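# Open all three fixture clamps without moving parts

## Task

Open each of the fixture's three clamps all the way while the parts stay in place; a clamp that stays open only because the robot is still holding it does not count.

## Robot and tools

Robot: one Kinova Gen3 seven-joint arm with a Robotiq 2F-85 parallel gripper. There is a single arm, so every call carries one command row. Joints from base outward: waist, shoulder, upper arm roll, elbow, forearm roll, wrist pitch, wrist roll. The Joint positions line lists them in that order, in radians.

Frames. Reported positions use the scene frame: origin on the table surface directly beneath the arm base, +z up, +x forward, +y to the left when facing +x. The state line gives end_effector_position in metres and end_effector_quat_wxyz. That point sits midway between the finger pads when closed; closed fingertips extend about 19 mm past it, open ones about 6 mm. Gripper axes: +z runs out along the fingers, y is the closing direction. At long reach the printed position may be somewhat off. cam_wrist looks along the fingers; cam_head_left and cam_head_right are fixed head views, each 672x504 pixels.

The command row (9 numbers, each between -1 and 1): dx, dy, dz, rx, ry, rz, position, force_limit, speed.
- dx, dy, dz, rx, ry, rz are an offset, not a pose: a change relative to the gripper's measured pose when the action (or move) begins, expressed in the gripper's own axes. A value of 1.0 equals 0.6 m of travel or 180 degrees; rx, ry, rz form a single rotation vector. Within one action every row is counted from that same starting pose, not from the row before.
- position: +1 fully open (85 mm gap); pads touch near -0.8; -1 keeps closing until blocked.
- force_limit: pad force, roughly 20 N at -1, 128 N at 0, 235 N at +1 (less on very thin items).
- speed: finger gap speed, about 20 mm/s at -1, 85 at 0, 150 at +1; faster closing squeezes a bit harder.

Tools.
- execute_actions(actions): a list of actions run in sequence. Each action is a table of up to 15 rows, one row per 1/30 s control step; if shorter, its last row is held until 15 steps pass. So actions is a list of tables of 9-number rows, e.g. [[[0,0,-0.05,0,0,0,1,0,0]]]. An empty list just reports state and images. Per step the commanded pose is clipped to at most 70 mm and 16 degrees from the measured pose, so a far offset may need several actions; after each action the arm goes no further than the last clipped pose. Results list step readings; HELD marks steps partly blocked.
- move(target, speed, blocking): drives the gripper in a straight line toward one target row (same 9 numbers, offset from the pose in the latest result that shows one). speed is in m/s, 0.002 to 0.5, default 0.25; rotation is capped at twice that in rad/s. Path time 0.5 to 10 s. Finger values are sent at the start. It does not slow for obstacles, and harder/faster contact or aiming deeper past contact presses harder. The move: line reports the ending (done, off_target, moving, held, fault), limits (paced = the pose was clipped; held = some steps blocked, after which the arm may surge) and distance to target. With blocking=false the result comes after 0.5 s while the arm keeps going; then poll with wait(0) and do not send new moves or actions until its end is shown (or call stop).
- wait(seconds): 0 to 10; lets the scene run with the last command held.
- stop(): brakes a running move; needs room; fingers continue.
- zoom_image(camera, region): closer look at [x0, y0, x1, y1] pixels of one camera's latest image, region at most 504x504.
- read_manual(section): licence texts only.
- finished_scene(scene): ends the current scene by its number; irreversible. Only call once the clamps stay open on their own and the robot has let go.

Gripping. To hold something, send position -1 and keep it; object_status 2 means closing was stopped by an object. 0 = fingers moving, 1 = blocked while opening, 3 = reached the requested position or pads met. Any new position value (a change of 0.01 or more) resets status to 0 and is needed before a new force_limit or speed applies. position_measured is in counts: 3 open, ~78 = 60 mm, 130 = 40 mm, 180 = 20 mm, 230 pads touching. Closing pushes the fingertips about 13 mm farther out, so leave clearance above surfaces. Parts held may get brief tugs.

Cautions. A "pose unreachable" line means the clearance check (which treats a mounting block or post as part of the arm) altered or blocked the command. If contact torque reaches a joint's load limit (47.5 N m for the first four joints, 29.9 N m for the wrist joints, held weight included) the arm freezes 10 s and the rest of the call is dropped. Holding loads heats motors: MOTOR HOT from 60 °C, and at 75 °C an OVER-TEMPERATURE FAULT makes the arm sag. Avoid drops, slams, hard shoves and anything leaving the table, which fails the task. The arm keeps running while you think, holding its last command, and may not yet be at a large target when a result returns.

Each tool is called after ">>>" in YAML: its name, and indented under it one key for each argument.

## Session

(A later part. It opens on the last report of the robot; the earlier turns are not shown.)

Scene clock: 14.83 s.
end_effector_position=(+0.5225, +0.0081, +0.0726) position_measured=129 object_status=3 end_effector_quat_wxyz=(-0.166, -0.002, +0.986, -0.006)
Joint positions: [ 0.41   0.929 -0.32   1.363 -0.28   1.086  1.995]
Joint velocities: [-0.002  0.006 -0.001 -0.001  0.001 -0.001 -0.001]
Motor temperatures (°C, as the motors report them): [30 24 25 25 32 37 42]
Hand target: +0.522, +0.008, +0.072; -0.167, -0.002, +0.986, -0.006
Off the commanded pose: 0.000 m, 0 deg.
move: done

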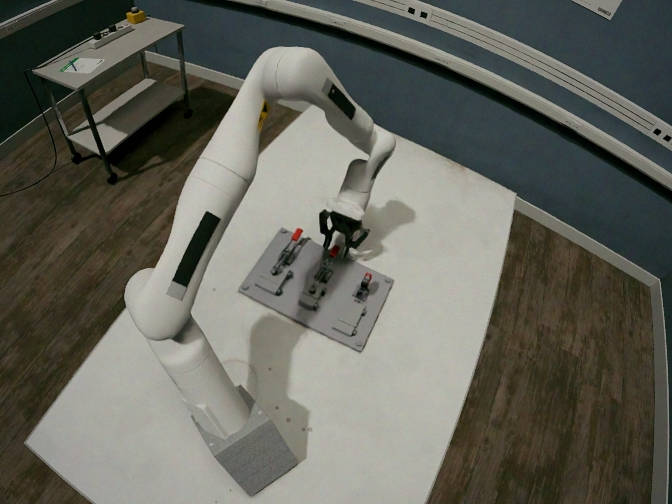

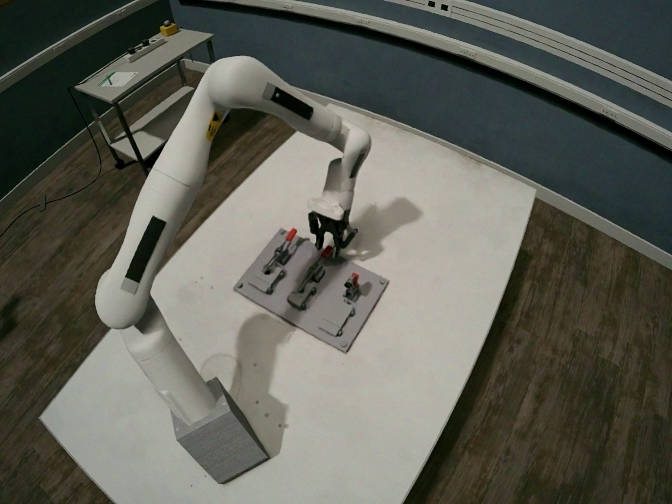

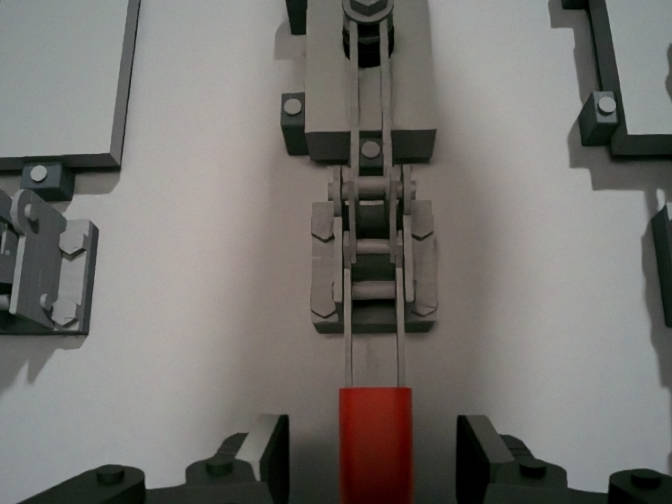

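>>> move:
  target: [-0.012,0,0.025,0,0,0,0,-0.8,0.5]
  speed: 0.1

>>> execute_actions:
  actions:
    - [[0,0,0,0,0,0,-1,-0.8,0]]

Scene clock: 15.67 s.
end_effector_position=(+0.5245, +0.0079, +0.0562) position_measured=129 object_status=3 end_effector_quat_wxyz=(-0.166, -0.002, +0.986, -0.006)
Joint positions: [ 0.392  0.957 -0.319  1.352 -0.28   1.063  1.99 ]
Joint velocities: [-0.001  0.002 -0.    -0.     0.001 -0.    -0.001]
Motor temperatures (°C, as the motors report them): [30 24 25 25 32 37 42]
Hand target: +0.524, +0.008, +0.056; -0.166, -0.002, +0.986, -0.006
Off the commanded pose: 0.000 m, 0 deg.
move: done

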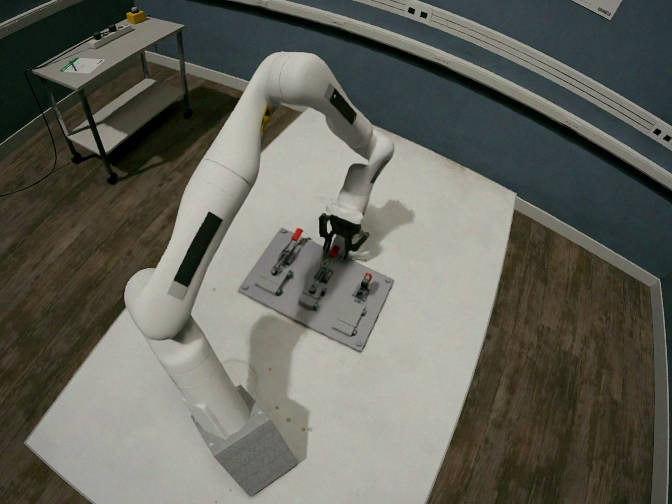

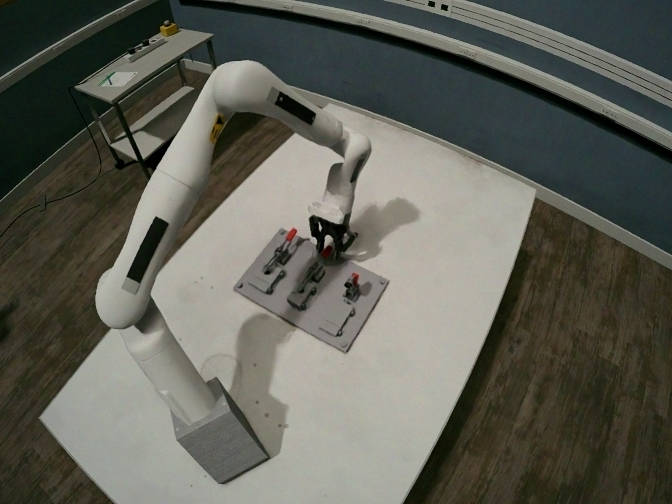

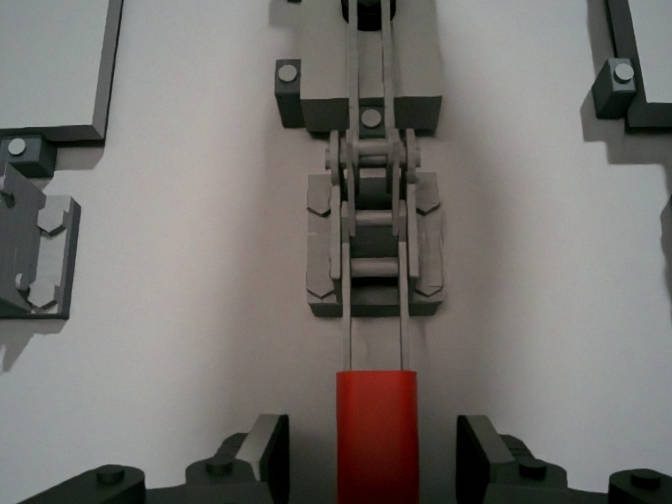

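Scene clock: 16.17 s.
end_effector_position=(+0.5245, +0.0088, +0.0563) position_measured=187 object_status=0 end_effector_quat_wxyz=(-0.166, -0.003, +0.986, -0.006)
Joint positions: [ 0.391  0.956 -0.32   1.352 -0.28   1.064  1.99 ]
Joint velocities: [-0.001 -0.002  0.001  0.    -0.001 -0.     0.001]
Motor temperatures (°C, as the motors report them): [30 24 25 25 32 37 42]
Hand target: +0.524, +0.008, +0.056; -0.166, -0.002, +0.986, -0.006
Off the commanded pose: 0.001 m, 0 deg.
Step readings (end_effector_position):
0: (+0.5245, +0.0079, +0.0562)
1: (+0.5245, +0.0079, +0.0563)
2: (+0.5245, +0.0079, +0.0563)
4: (+0.5245, +0.0078, +0.0563)
8: (+0.5245, +0.0079, +0.0562)
15: end_effector_position above

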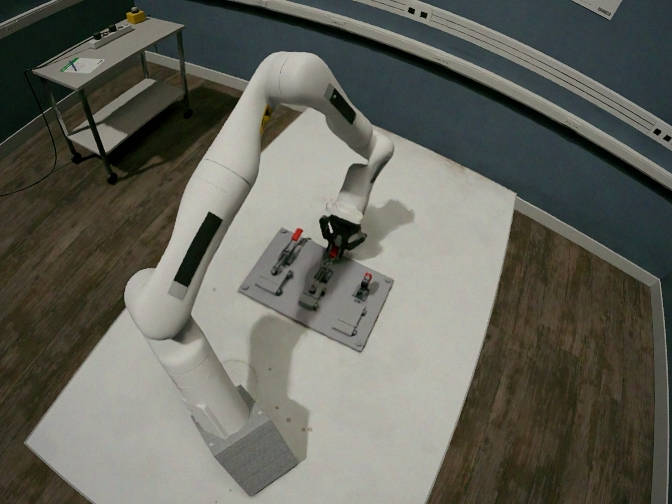

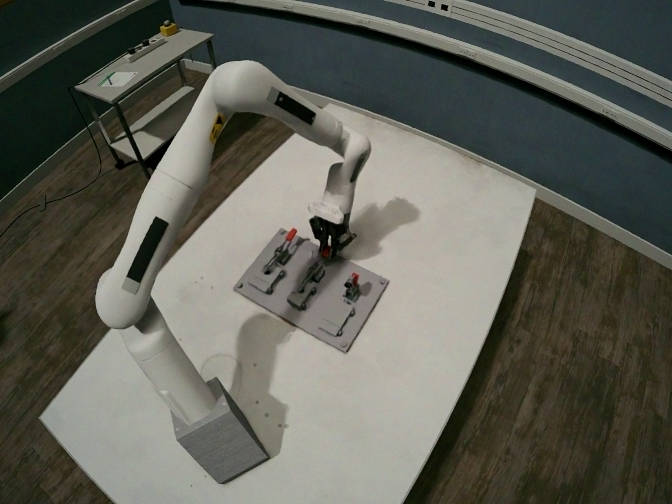

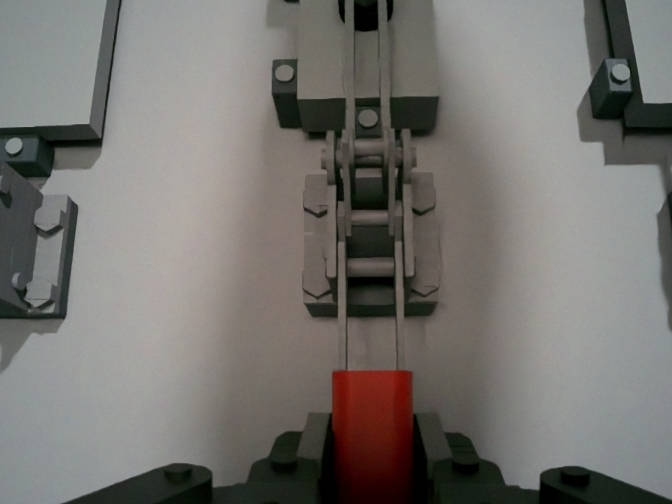

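>>> move:
  target: [0.031,0,-0.024,0,-0.122,0,-1,-0.8,0]
  speed: 0.3

>>> move:
  target: [0.031,0,-0.024,0,-0.122,0,-1,-0.8,0]
  speed: 0.3

>>> move:
  target: [0.031,0,-0.022,0,-0.1,0,-1,-0.8,0]
  speed: 0.2

Scene clock: 17.37 s.
end_effector_position=(+0.5142, +0.0084, +0.0765) position_measured=187 object_status=2 end_effector_quat_wxyz=(+0.027, -0.005, +1.000, -0.007)
Joint positions: [ 0.67   0.813 -0.554  1.836 -0.49   0.46   2.274]
Joint velocities: [ 0.011  0.001 -0.006  0.005 -0.009  0.     0.006]
Motor temperatures (°C, as the motors report them): [30 24 25 25 32 37 42]
Hand target: +0.511, +0.009, +0.076; +0.024, -0.004, +1.000, -0.005
Off the commanded pose: 0.003 m, 0 deg.
move: done

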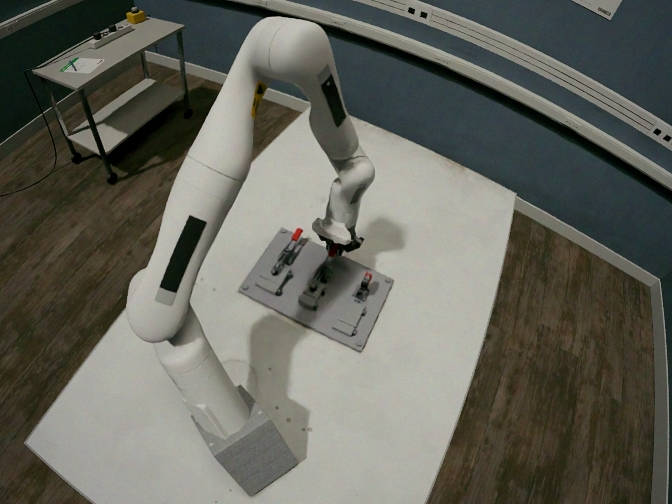

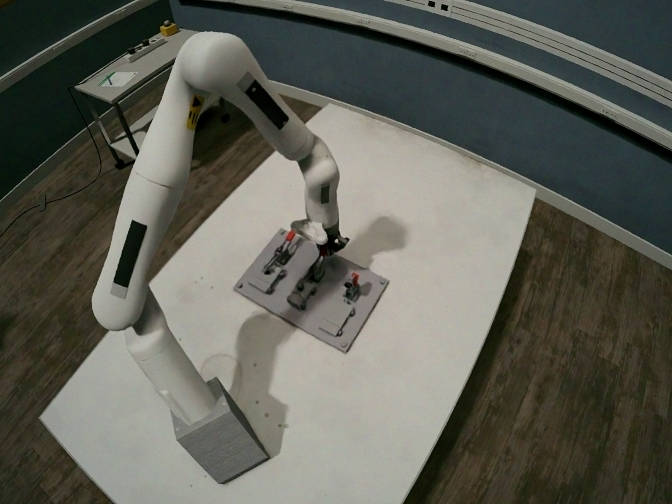

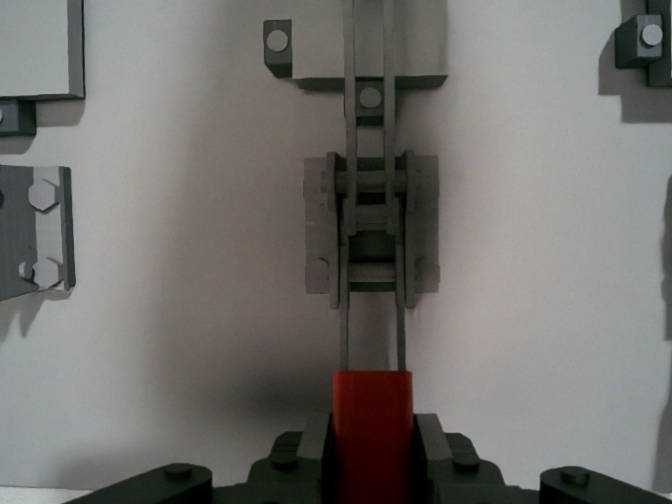

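Scene clock: 18.50 s.
end_effector_position=(+0.4962, +0.0079, +0.0908) position_measured=187 object_status=2 end_effector_quat_wxyz=(+0.218, -0.007, +0.976, -0.007)
Joint positions: [ 1.116  1.096 -1.111  2.242 -0.479 -0.306  2.52 ]
Joint velocities: [ 0.013  0.019 -0.007  0.001  0.011  0.    -0.007]
Motor temperatures (°C, as the motors report them): [30 24 25 25 32 37 42]
Hand target: +0.495, +0.008, +0.090; +0.216, -0.007, +0.976, -0.006
Off the commanded pose: 0.002 m, 0 deg.
move: done

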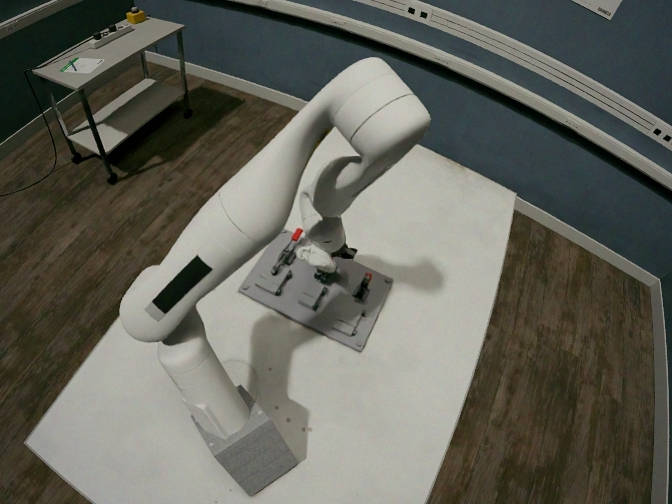

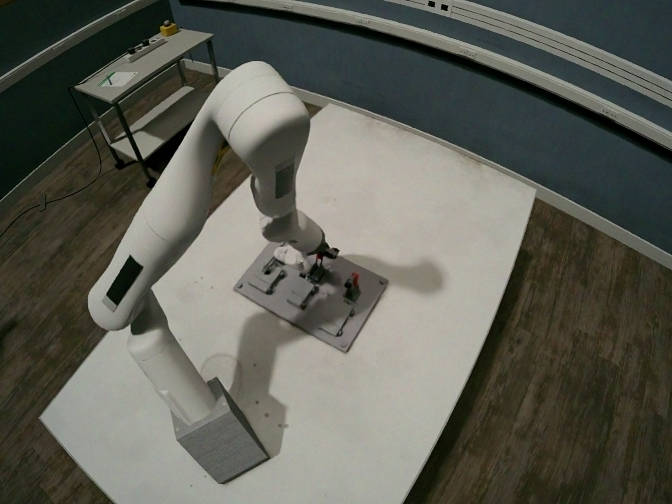

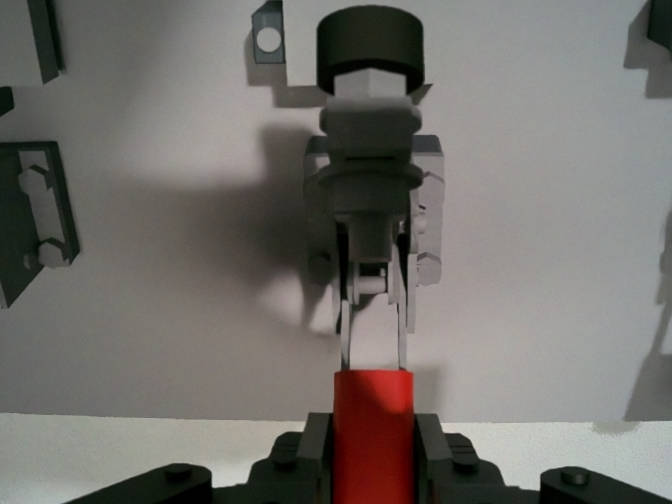

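Scene clock: 19.63 s.
end_effector_position=(+0.4765, +0.0076, +0.0968) position_measured=187 object_status=2 end_effector_quat_wxyz=(+0.370, -0.010, +0.929, -0.006)
Joint positions: [ 1.215  1.509 -1.192  2.5   -0.087 -0.907  2.545]
Joint velocities: [ 0.002  0.012  0.004  0.001  0.015 -0.005 -0.011]
Motor temperatures (°C, as the motors report them): [30 24 25 25 32 37 42]
Hand target: +0.474, +0.008, +0.095; +0.368, -0.009, +0.930, -0.005
Off the commanded pose: 0.003 m, 0 deg.
move: done

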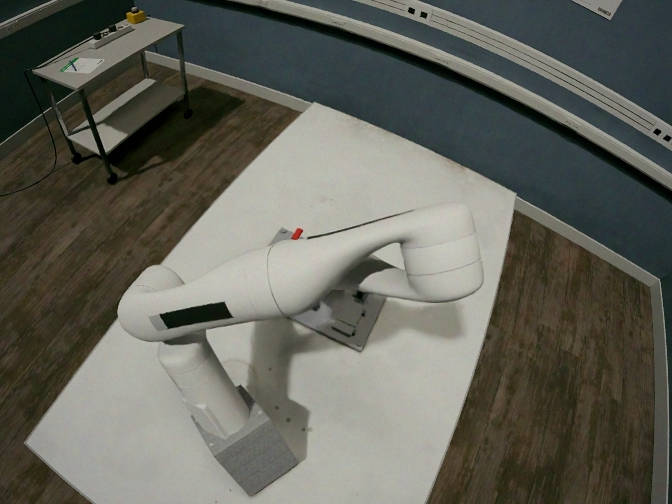

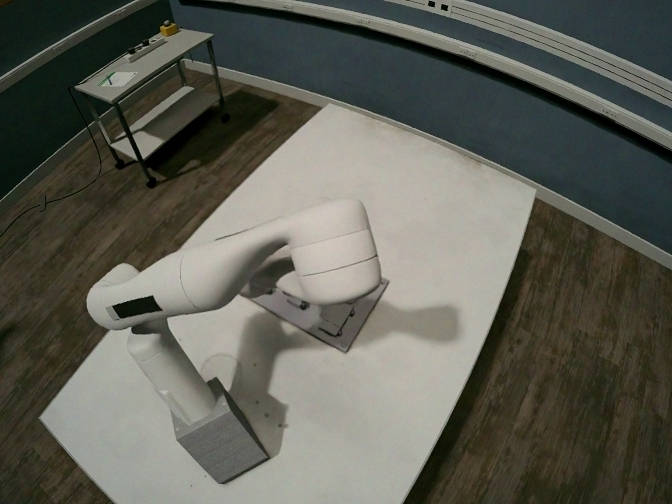

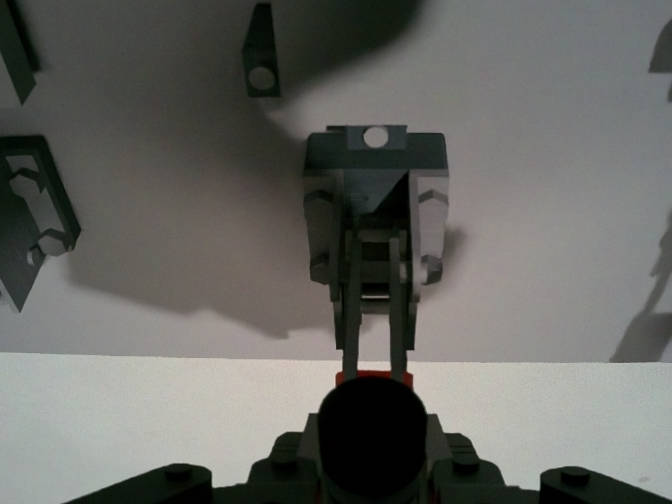

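>>> execute_actions:
  actions:
    - [[0,0,0,0,0,0,0.2,0,1]]

>>> move:
  target: [-0.052,0,0.029,0,0.241,0,0.2,0,1]
  speed: 0.3

>>> execute_actions:
  actions:
    - [[0,0,0,0,0,0,-1,0,1]]

Scene clock: 20.23 s.
end_effector_position=(+0.4765, +0.0076, +0.0968) position_measured=104 object_status=0 end_effector_quat_wxyz=(+0.371, -0.010, +0.929, -0.006)
Joint positions: [ 1.215  1.508 -1.192  2.5   -0.087 -0.907  2.545]
Joint velocities: [ 0.     0.001  0.     0.    -0.     0.    -0.001]
Motor temperatures (°C, as the motors report them): [30 24 25 25 32 37 42]
Hand target: +0.476, +0.008, +0.097; +0.370, -0.010, +0.929, -0.006
Off the commanded pose: 0.000 m, 0 deg.
Step readings (end_effector_position):
0: (+0.4765, +0.0076, +0.0968)
1: (+0.4768, +0.0075, +0.0971)
2: (+0.4772, +0.0075, +0.0973)
4: (+0.4768, +0.0075, +0.0970)
8: (+0.4765, +0.0076, +0.0968)
15: end_effector_position above

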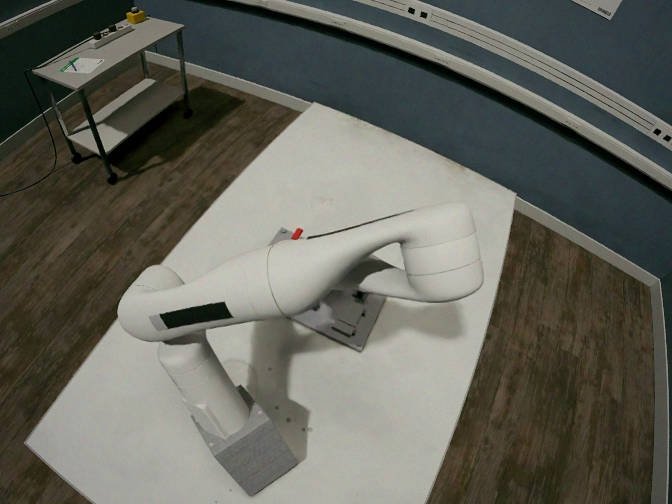

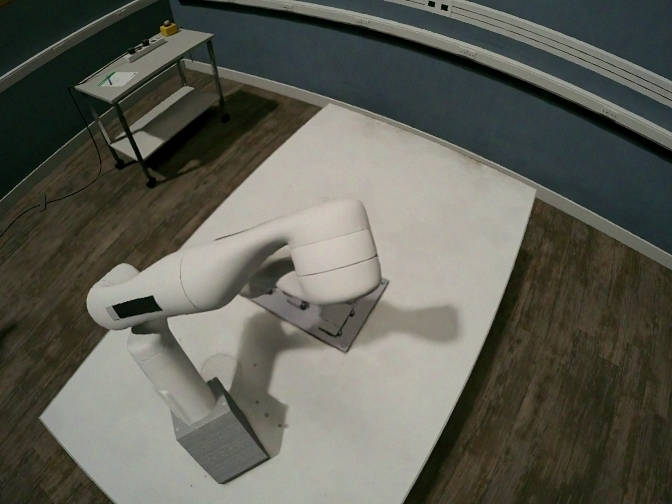

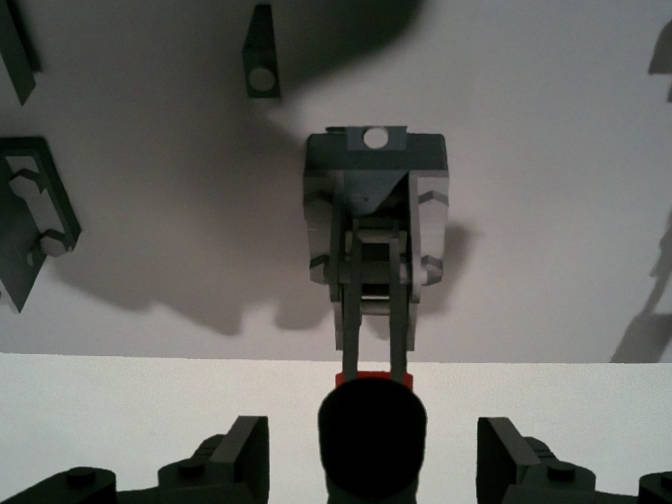

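Scene clock: 22.20 s.
end_effector_position=(+0.5112, +0.0083, +0.1058) position_measured=104 object_status=3 end_effector_quat_wxyz=(+0.002, -0.006, +1.000, -0.010)
Joint positions: [ 0.639  0.747 -0.466  1.791 -0.492  0.612  2.26 ]
Joint velocities: [-0.003  0.001 -0.001 -0.     0.002 -0.    -0.003]
Motor temperatures (°C, as the motors report them): [30 24 25 25 32 37 42]
Hand target: +0.511, +0.008, +0.106; +0.002, -0.006, +1.000, -0.010
Off the commanded pose: 0.000 m, 0 deg.
move: done

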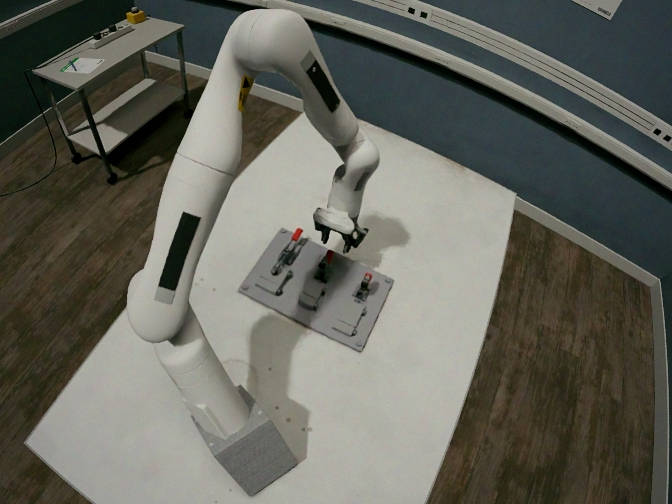

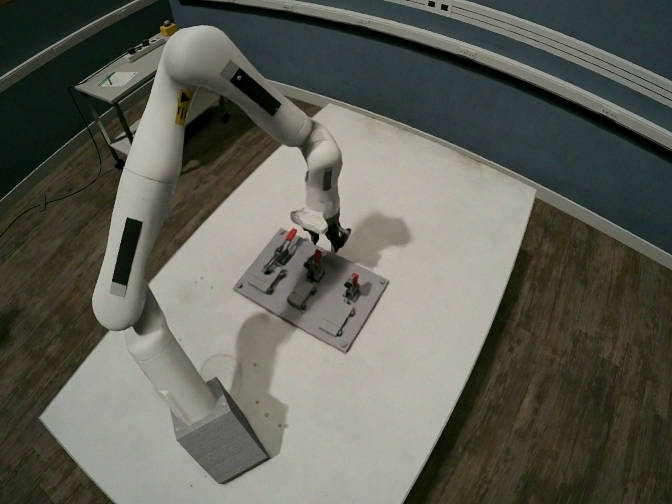

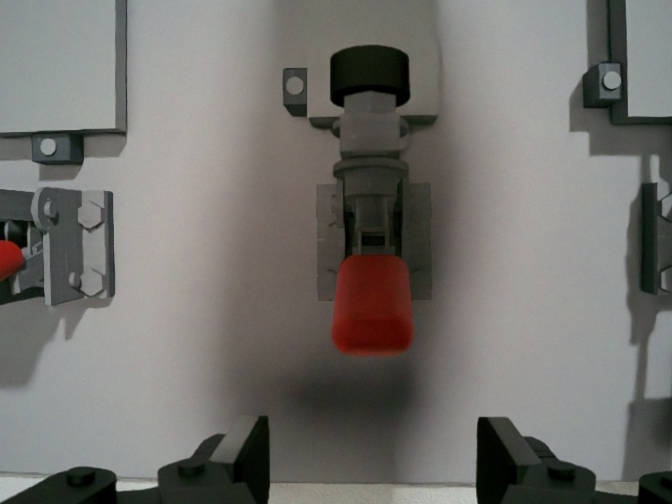

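Scene clock: 22.70 s.
end_effector_position=(+0.5112, +0.0083, +0.1058) position_measured=232 object_status=0 end_effector_quat_wxyz=(+0.002, -0.006, +1.000, -0.010)
Joint positions: [ 0.639  0.747 -0.466  1.791 -0.492  0.612  2.26 ]
Joint velocities: [-0.     0.001  0.    -0.     0.     0.     0.001]
Motor temperatures (°C, as the motors report them): [30 24 25 25 32 37 42]
Hand target: +0.511, +0.008, +0.106; +0.002, -0.006, +1.000, -0.010
Off the commanded pose: 0.000 m, 0 deg.
Step readings (end_effector_position):
0: (+0.5112, +0.0083, +0.1058)
1: (+0.5112, +0.0083, +0.1058)
2: (+0.5112, +0.0082, +0.1058)
4: (+0.5112, +0.0082, +0.1058)
8: (+0.5112, +0.0083, +0.1058)
15: end_effector_position above

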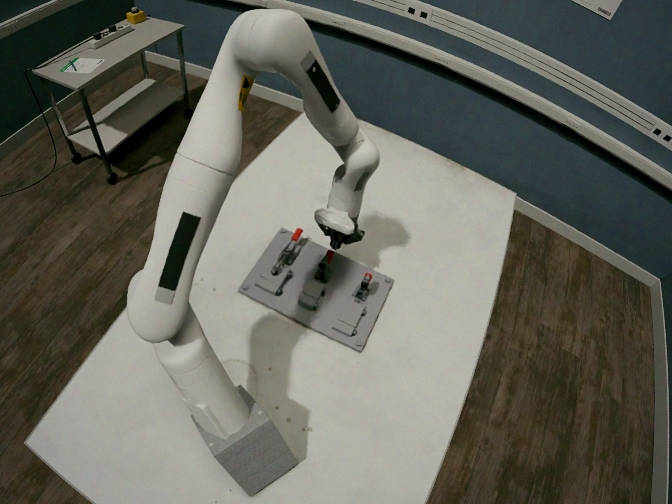

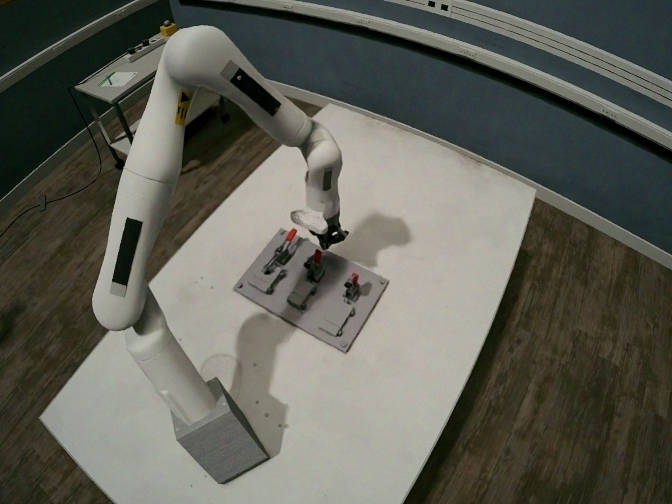

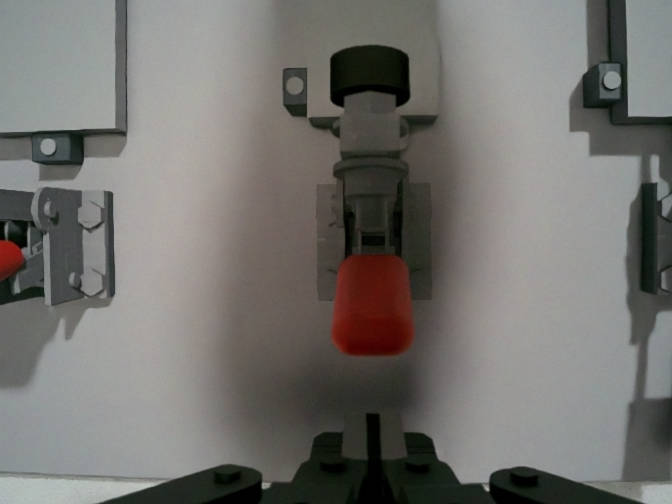

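>>> move:
  target: [0.05,0,0.013,0,0,0,-1,0,1]
  speed: 0.04

Scene clock: 23.80 s.
end_effector_position=(+0.4856, +0.0076, +0.0991) position_measured=232 object_status=3 end_effector_quat_wxyz=(+0.006, -0.007, +1.000, -0.011)
Joint positions: [ 0.682  0.744 -0.507  1.887 -0.517  0.526  2.315]
Joint velocities: [ 0.     0.001  0.     0.001 -0.002 -0.     0.002]
Motor temperatures (°C, as the motors report them): [30 24 25 25 32 37 42]
Hand target: +0.481, +0.008, +0.098; +0.002, -0.006, +1.000, -0.010
Off the commanded pose: 0.005 m, 1 deg.
move: off_target

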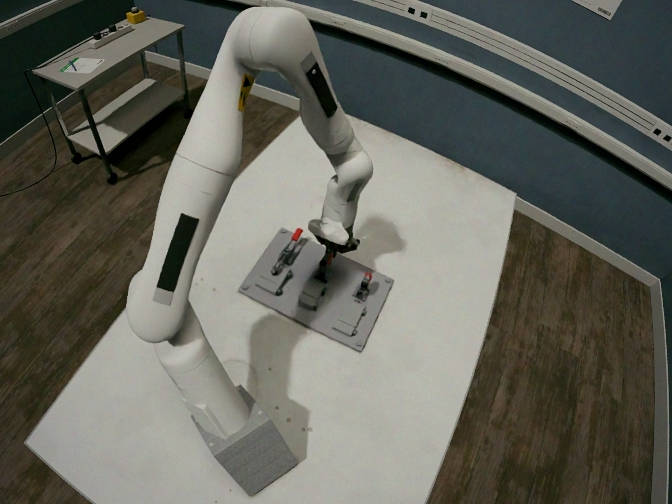

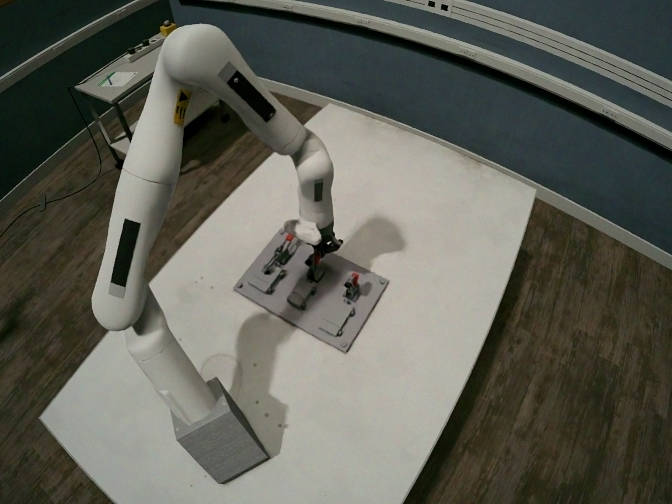

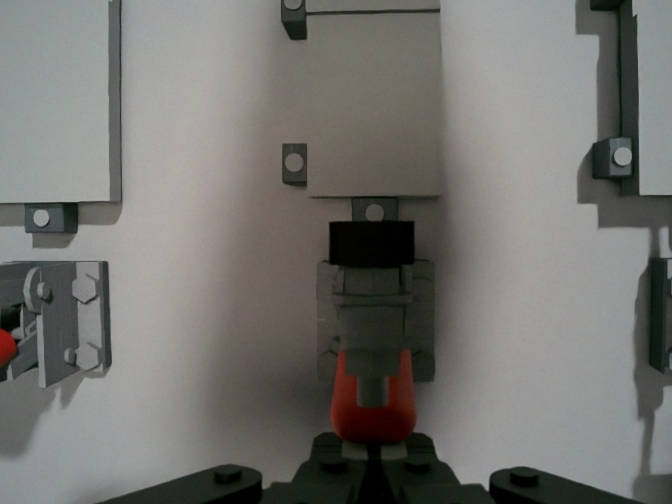

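>>> move:
  target: [-0.064,0.184,0.015,0,0.111,0,0,-0.8,0.5]
  speed: 0.25

Scene clock: 25.00 s.
end_effector_position=(+0.5228, +0.1183, +0.0888) position_measured=129 object_status=3 end_effector_quat_wxyz=(-0.167, -0.005, +0.986, -0.012)
Joint positions: [ 0.267  0.769 -0.322  1.43  -0.331  1.095  1.844]
Joint velocities: [-0.009  0.008 -0.005 -0.003  0.003  0.    -0.002]
Motor temperatures (°C, as the motors report them): [30 24 25 25 32 37 42]
Hand target: +0.523, +0.119, +0.088; -0.167, -0.005, +0.986, -0.012
Off the commanded pose: 0.001 m, 0 deg.
move: done

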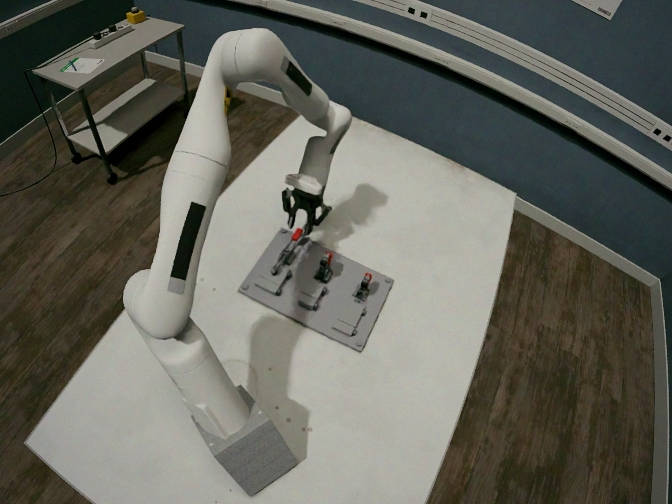

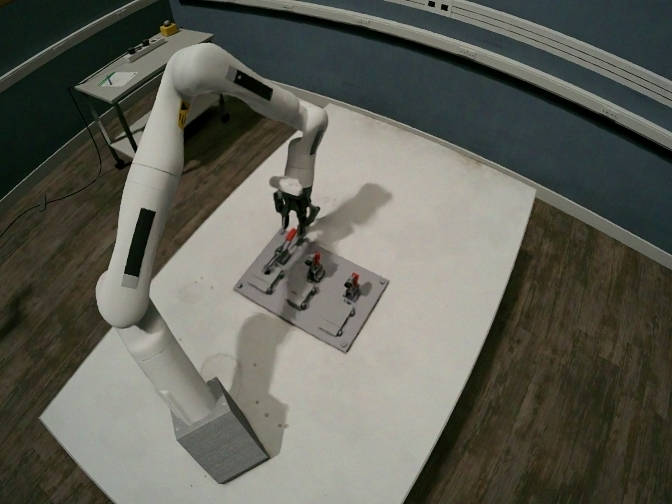

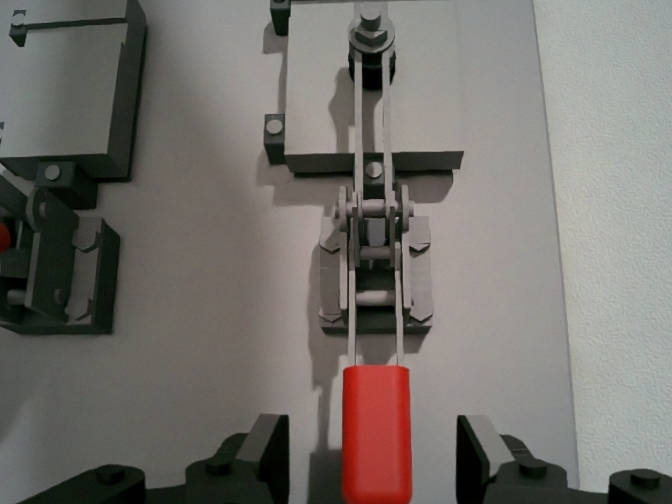

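>>> move:
  target: [-0.007,0.002,0.053,0,0,0,0,-0.8,0.5]
  speed: 0.12

Scene clock: 25.87 s.
end_effector_position=(+0.5164, +0.1186, +0.0576) position_measured=129 object_status=3 end_effector_quat_wxyz=(-0.167, -0.005, +0.986, -0.012)
Joint positions: [ 0.238  0.808 -0.325  1.455 -0.335  1.022  1.843]
Joint velocities: [-0.002  0.002 -0.001  0.    -0.     0.     0.   ]
Motor temperatures (°C, as the motors report them): [30 24 25 25 32 37 42]
Hand target: +0.516, +0.119, +0.057; -0.167, -0.005, +0.986, -0.012
Off the commanded pose: 0.000 m, 0 deg.
move: done

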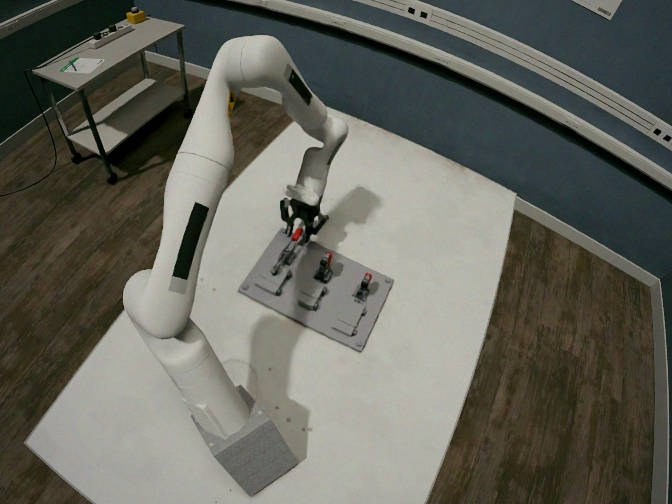

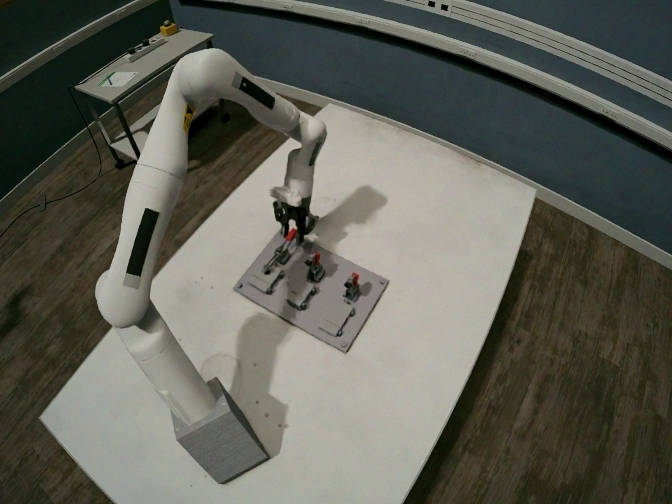

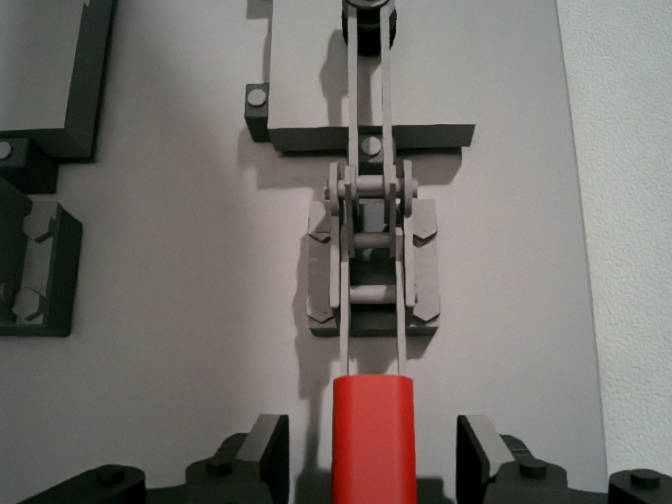

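>>> execute_actions:
  actions:
    - [[0,0,0,0,0,0,-1,-0.8,0]]

>>> move:
  target: [0.029,0,-0.022,0,-0.122,0,-1,-0.8,0]
  speed: 0.3

>>> move:
  target: [0.029,0,-0.022,0,-0.122,0,-1,-0.8,0]
  speed: 0.3

Scene clock: 26.57 s.
end_effector_position=(+0.5164, +0.1186, +0.0576) position_measured=187 object_status=0 end_effector_quat_wxyz=(-0.167, -0.005, +0.986, -0.012)
Joint positions: [ 0.238  0.808 -0.325  1.455 -0.335  1.022  1.843]
Joint velocities: [-0.    -0.     0.    -0.     0.     0.     0.002]
Motor temperatures (°C, as the motors report them): [30 24 25 25 32 37 42]
Hand target: +0.516, +0.119, +0.058; -0.167, -0.005, +0.986, -0.012
Off the commanded pose: 0.000 m, 0 deg.
Step readings (end_effector_position):
0: (+0.5163, +0.1187, +0.0575)
1: (+0.5163, +0.1187, +0.0575)
2: (+0.5164, +0.1186, +0.0576)
4: (+0.5164, +0.1186, +0.0576)
8: (+0.5164, +0.1186, +0.0576)
15: end_effector_position above

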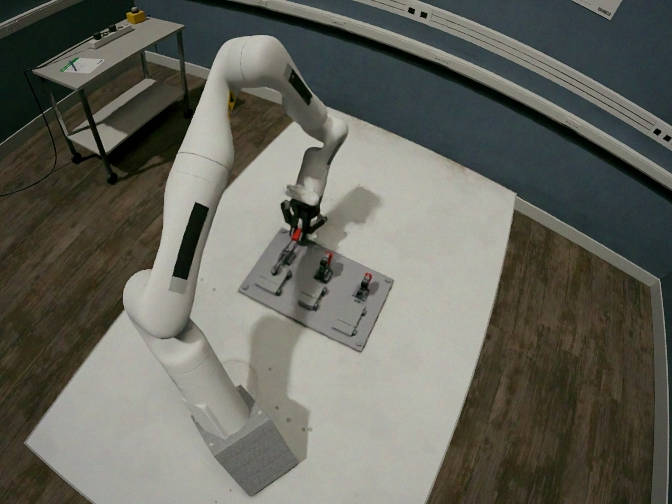

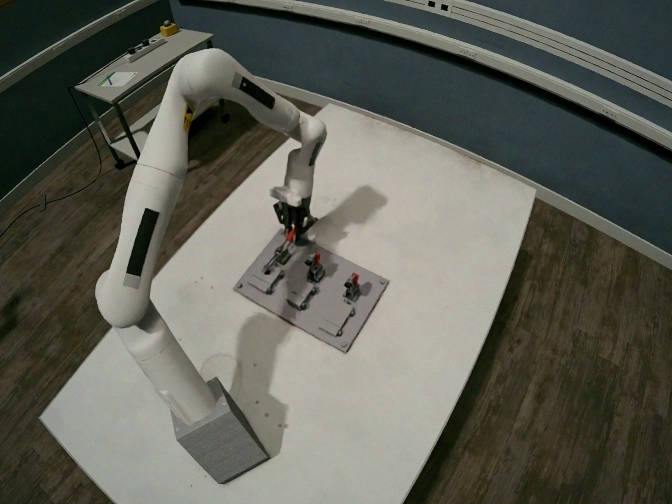

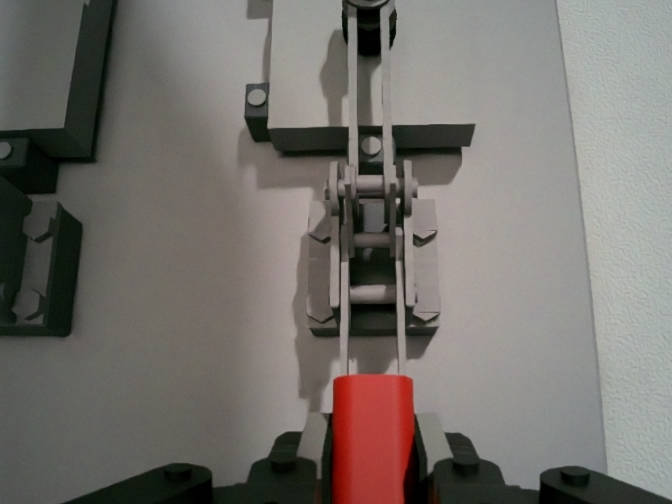

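Scene clock: 27.67 s.
end_effector_position=(+0.5041, +0.1180, +0.0749) position_measured=187 object_status=2 end_effector_quat_wxyz=(+0.024, -0.006, +1.000, -0.011)
Joint positions: [ 0.475  0.637 -0.555  1.936 -0.577  0.404  2.116]
Joint velocities: [ 0.008  0.001 -0.005  0.003 -0.007  0.     0.007]
Motor temperatures (°C, as the motors report them): [30 24 25 25 32 37 42]
Hand target: +0.504, +0.119, +0.076; +0.024, -0.007, +1.000, -0.011
Off the commanded pose: 0.001 m, 0 deg.
move: done

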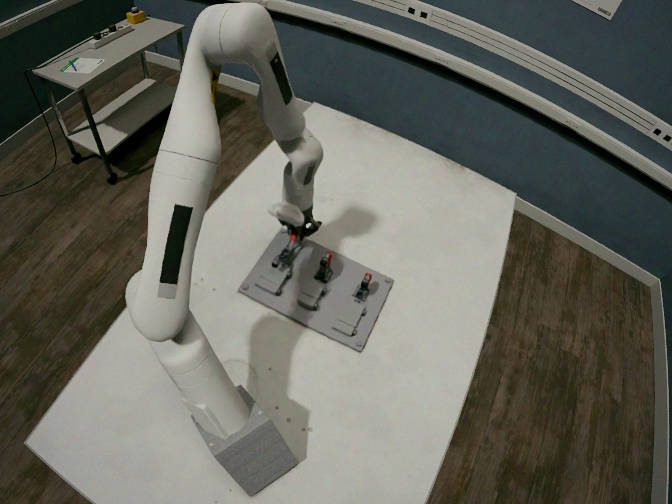

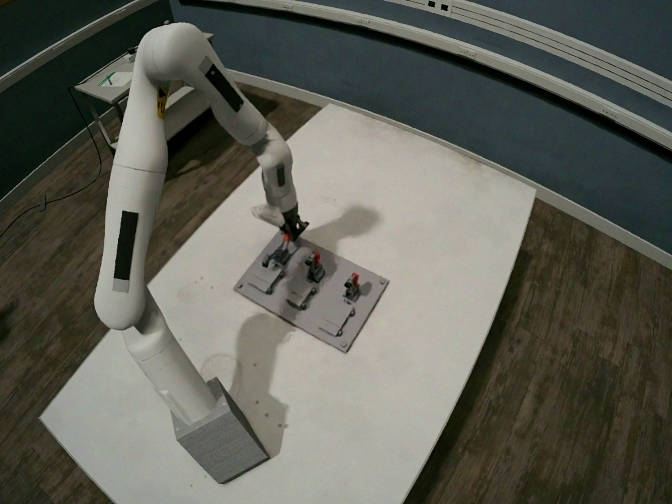

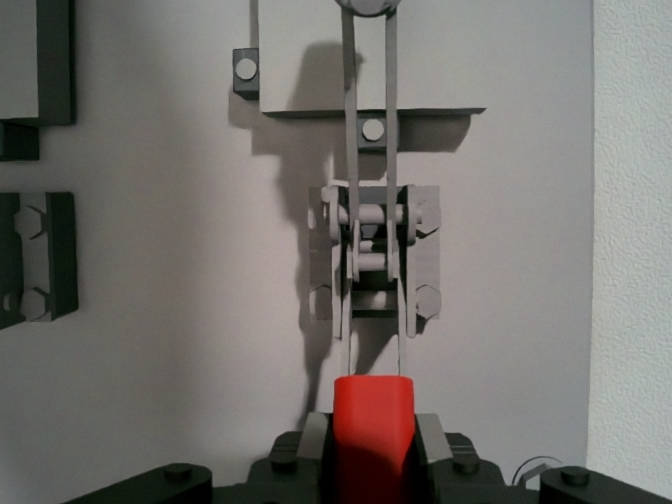

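Scene clock: 28.87 s.
end_effector_position=(+0.4837, +0.1172, +0.0863) position_measured=187 object_status=2 end_effector_quat_wxyz=(+0.211, -0.008, +0.977, -0.010)
Joint positions: [ 0.88   0.903 -1.196  2.361 -0.559 -0.488  2.243]
Joint velocities: [ 0.008  0.01  -0.004  0.001  0.011 -0.001 -0.008]
Motor temperatures (°C, as the motors report them): [30 24 25 25 32 37 42]
Hand target: +0.486, +0.118, +0.087; +0.213, -0.009, +0.977, -0.010
Off the commanded pose: 0.003 m, 0 deg.
move: done

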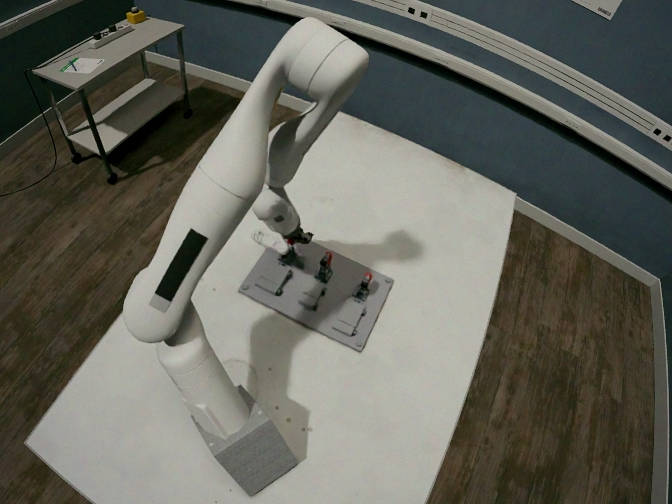

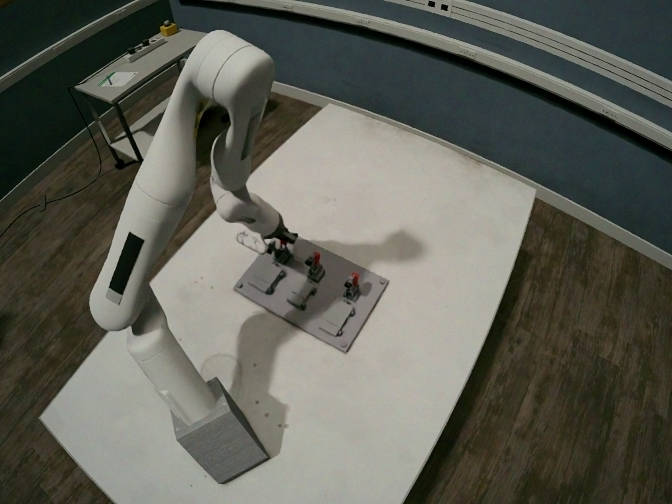

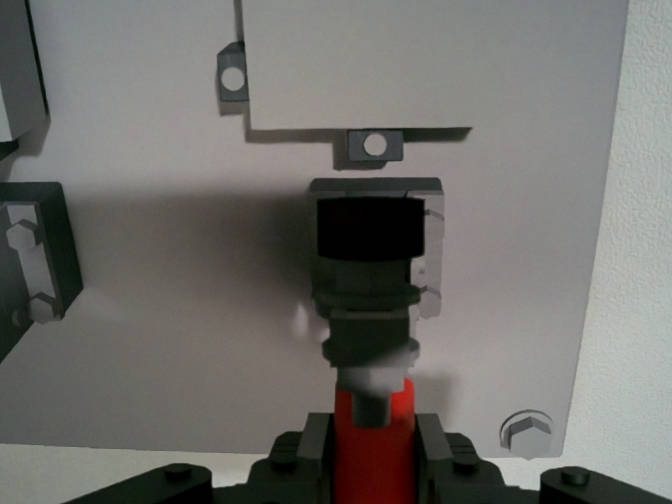

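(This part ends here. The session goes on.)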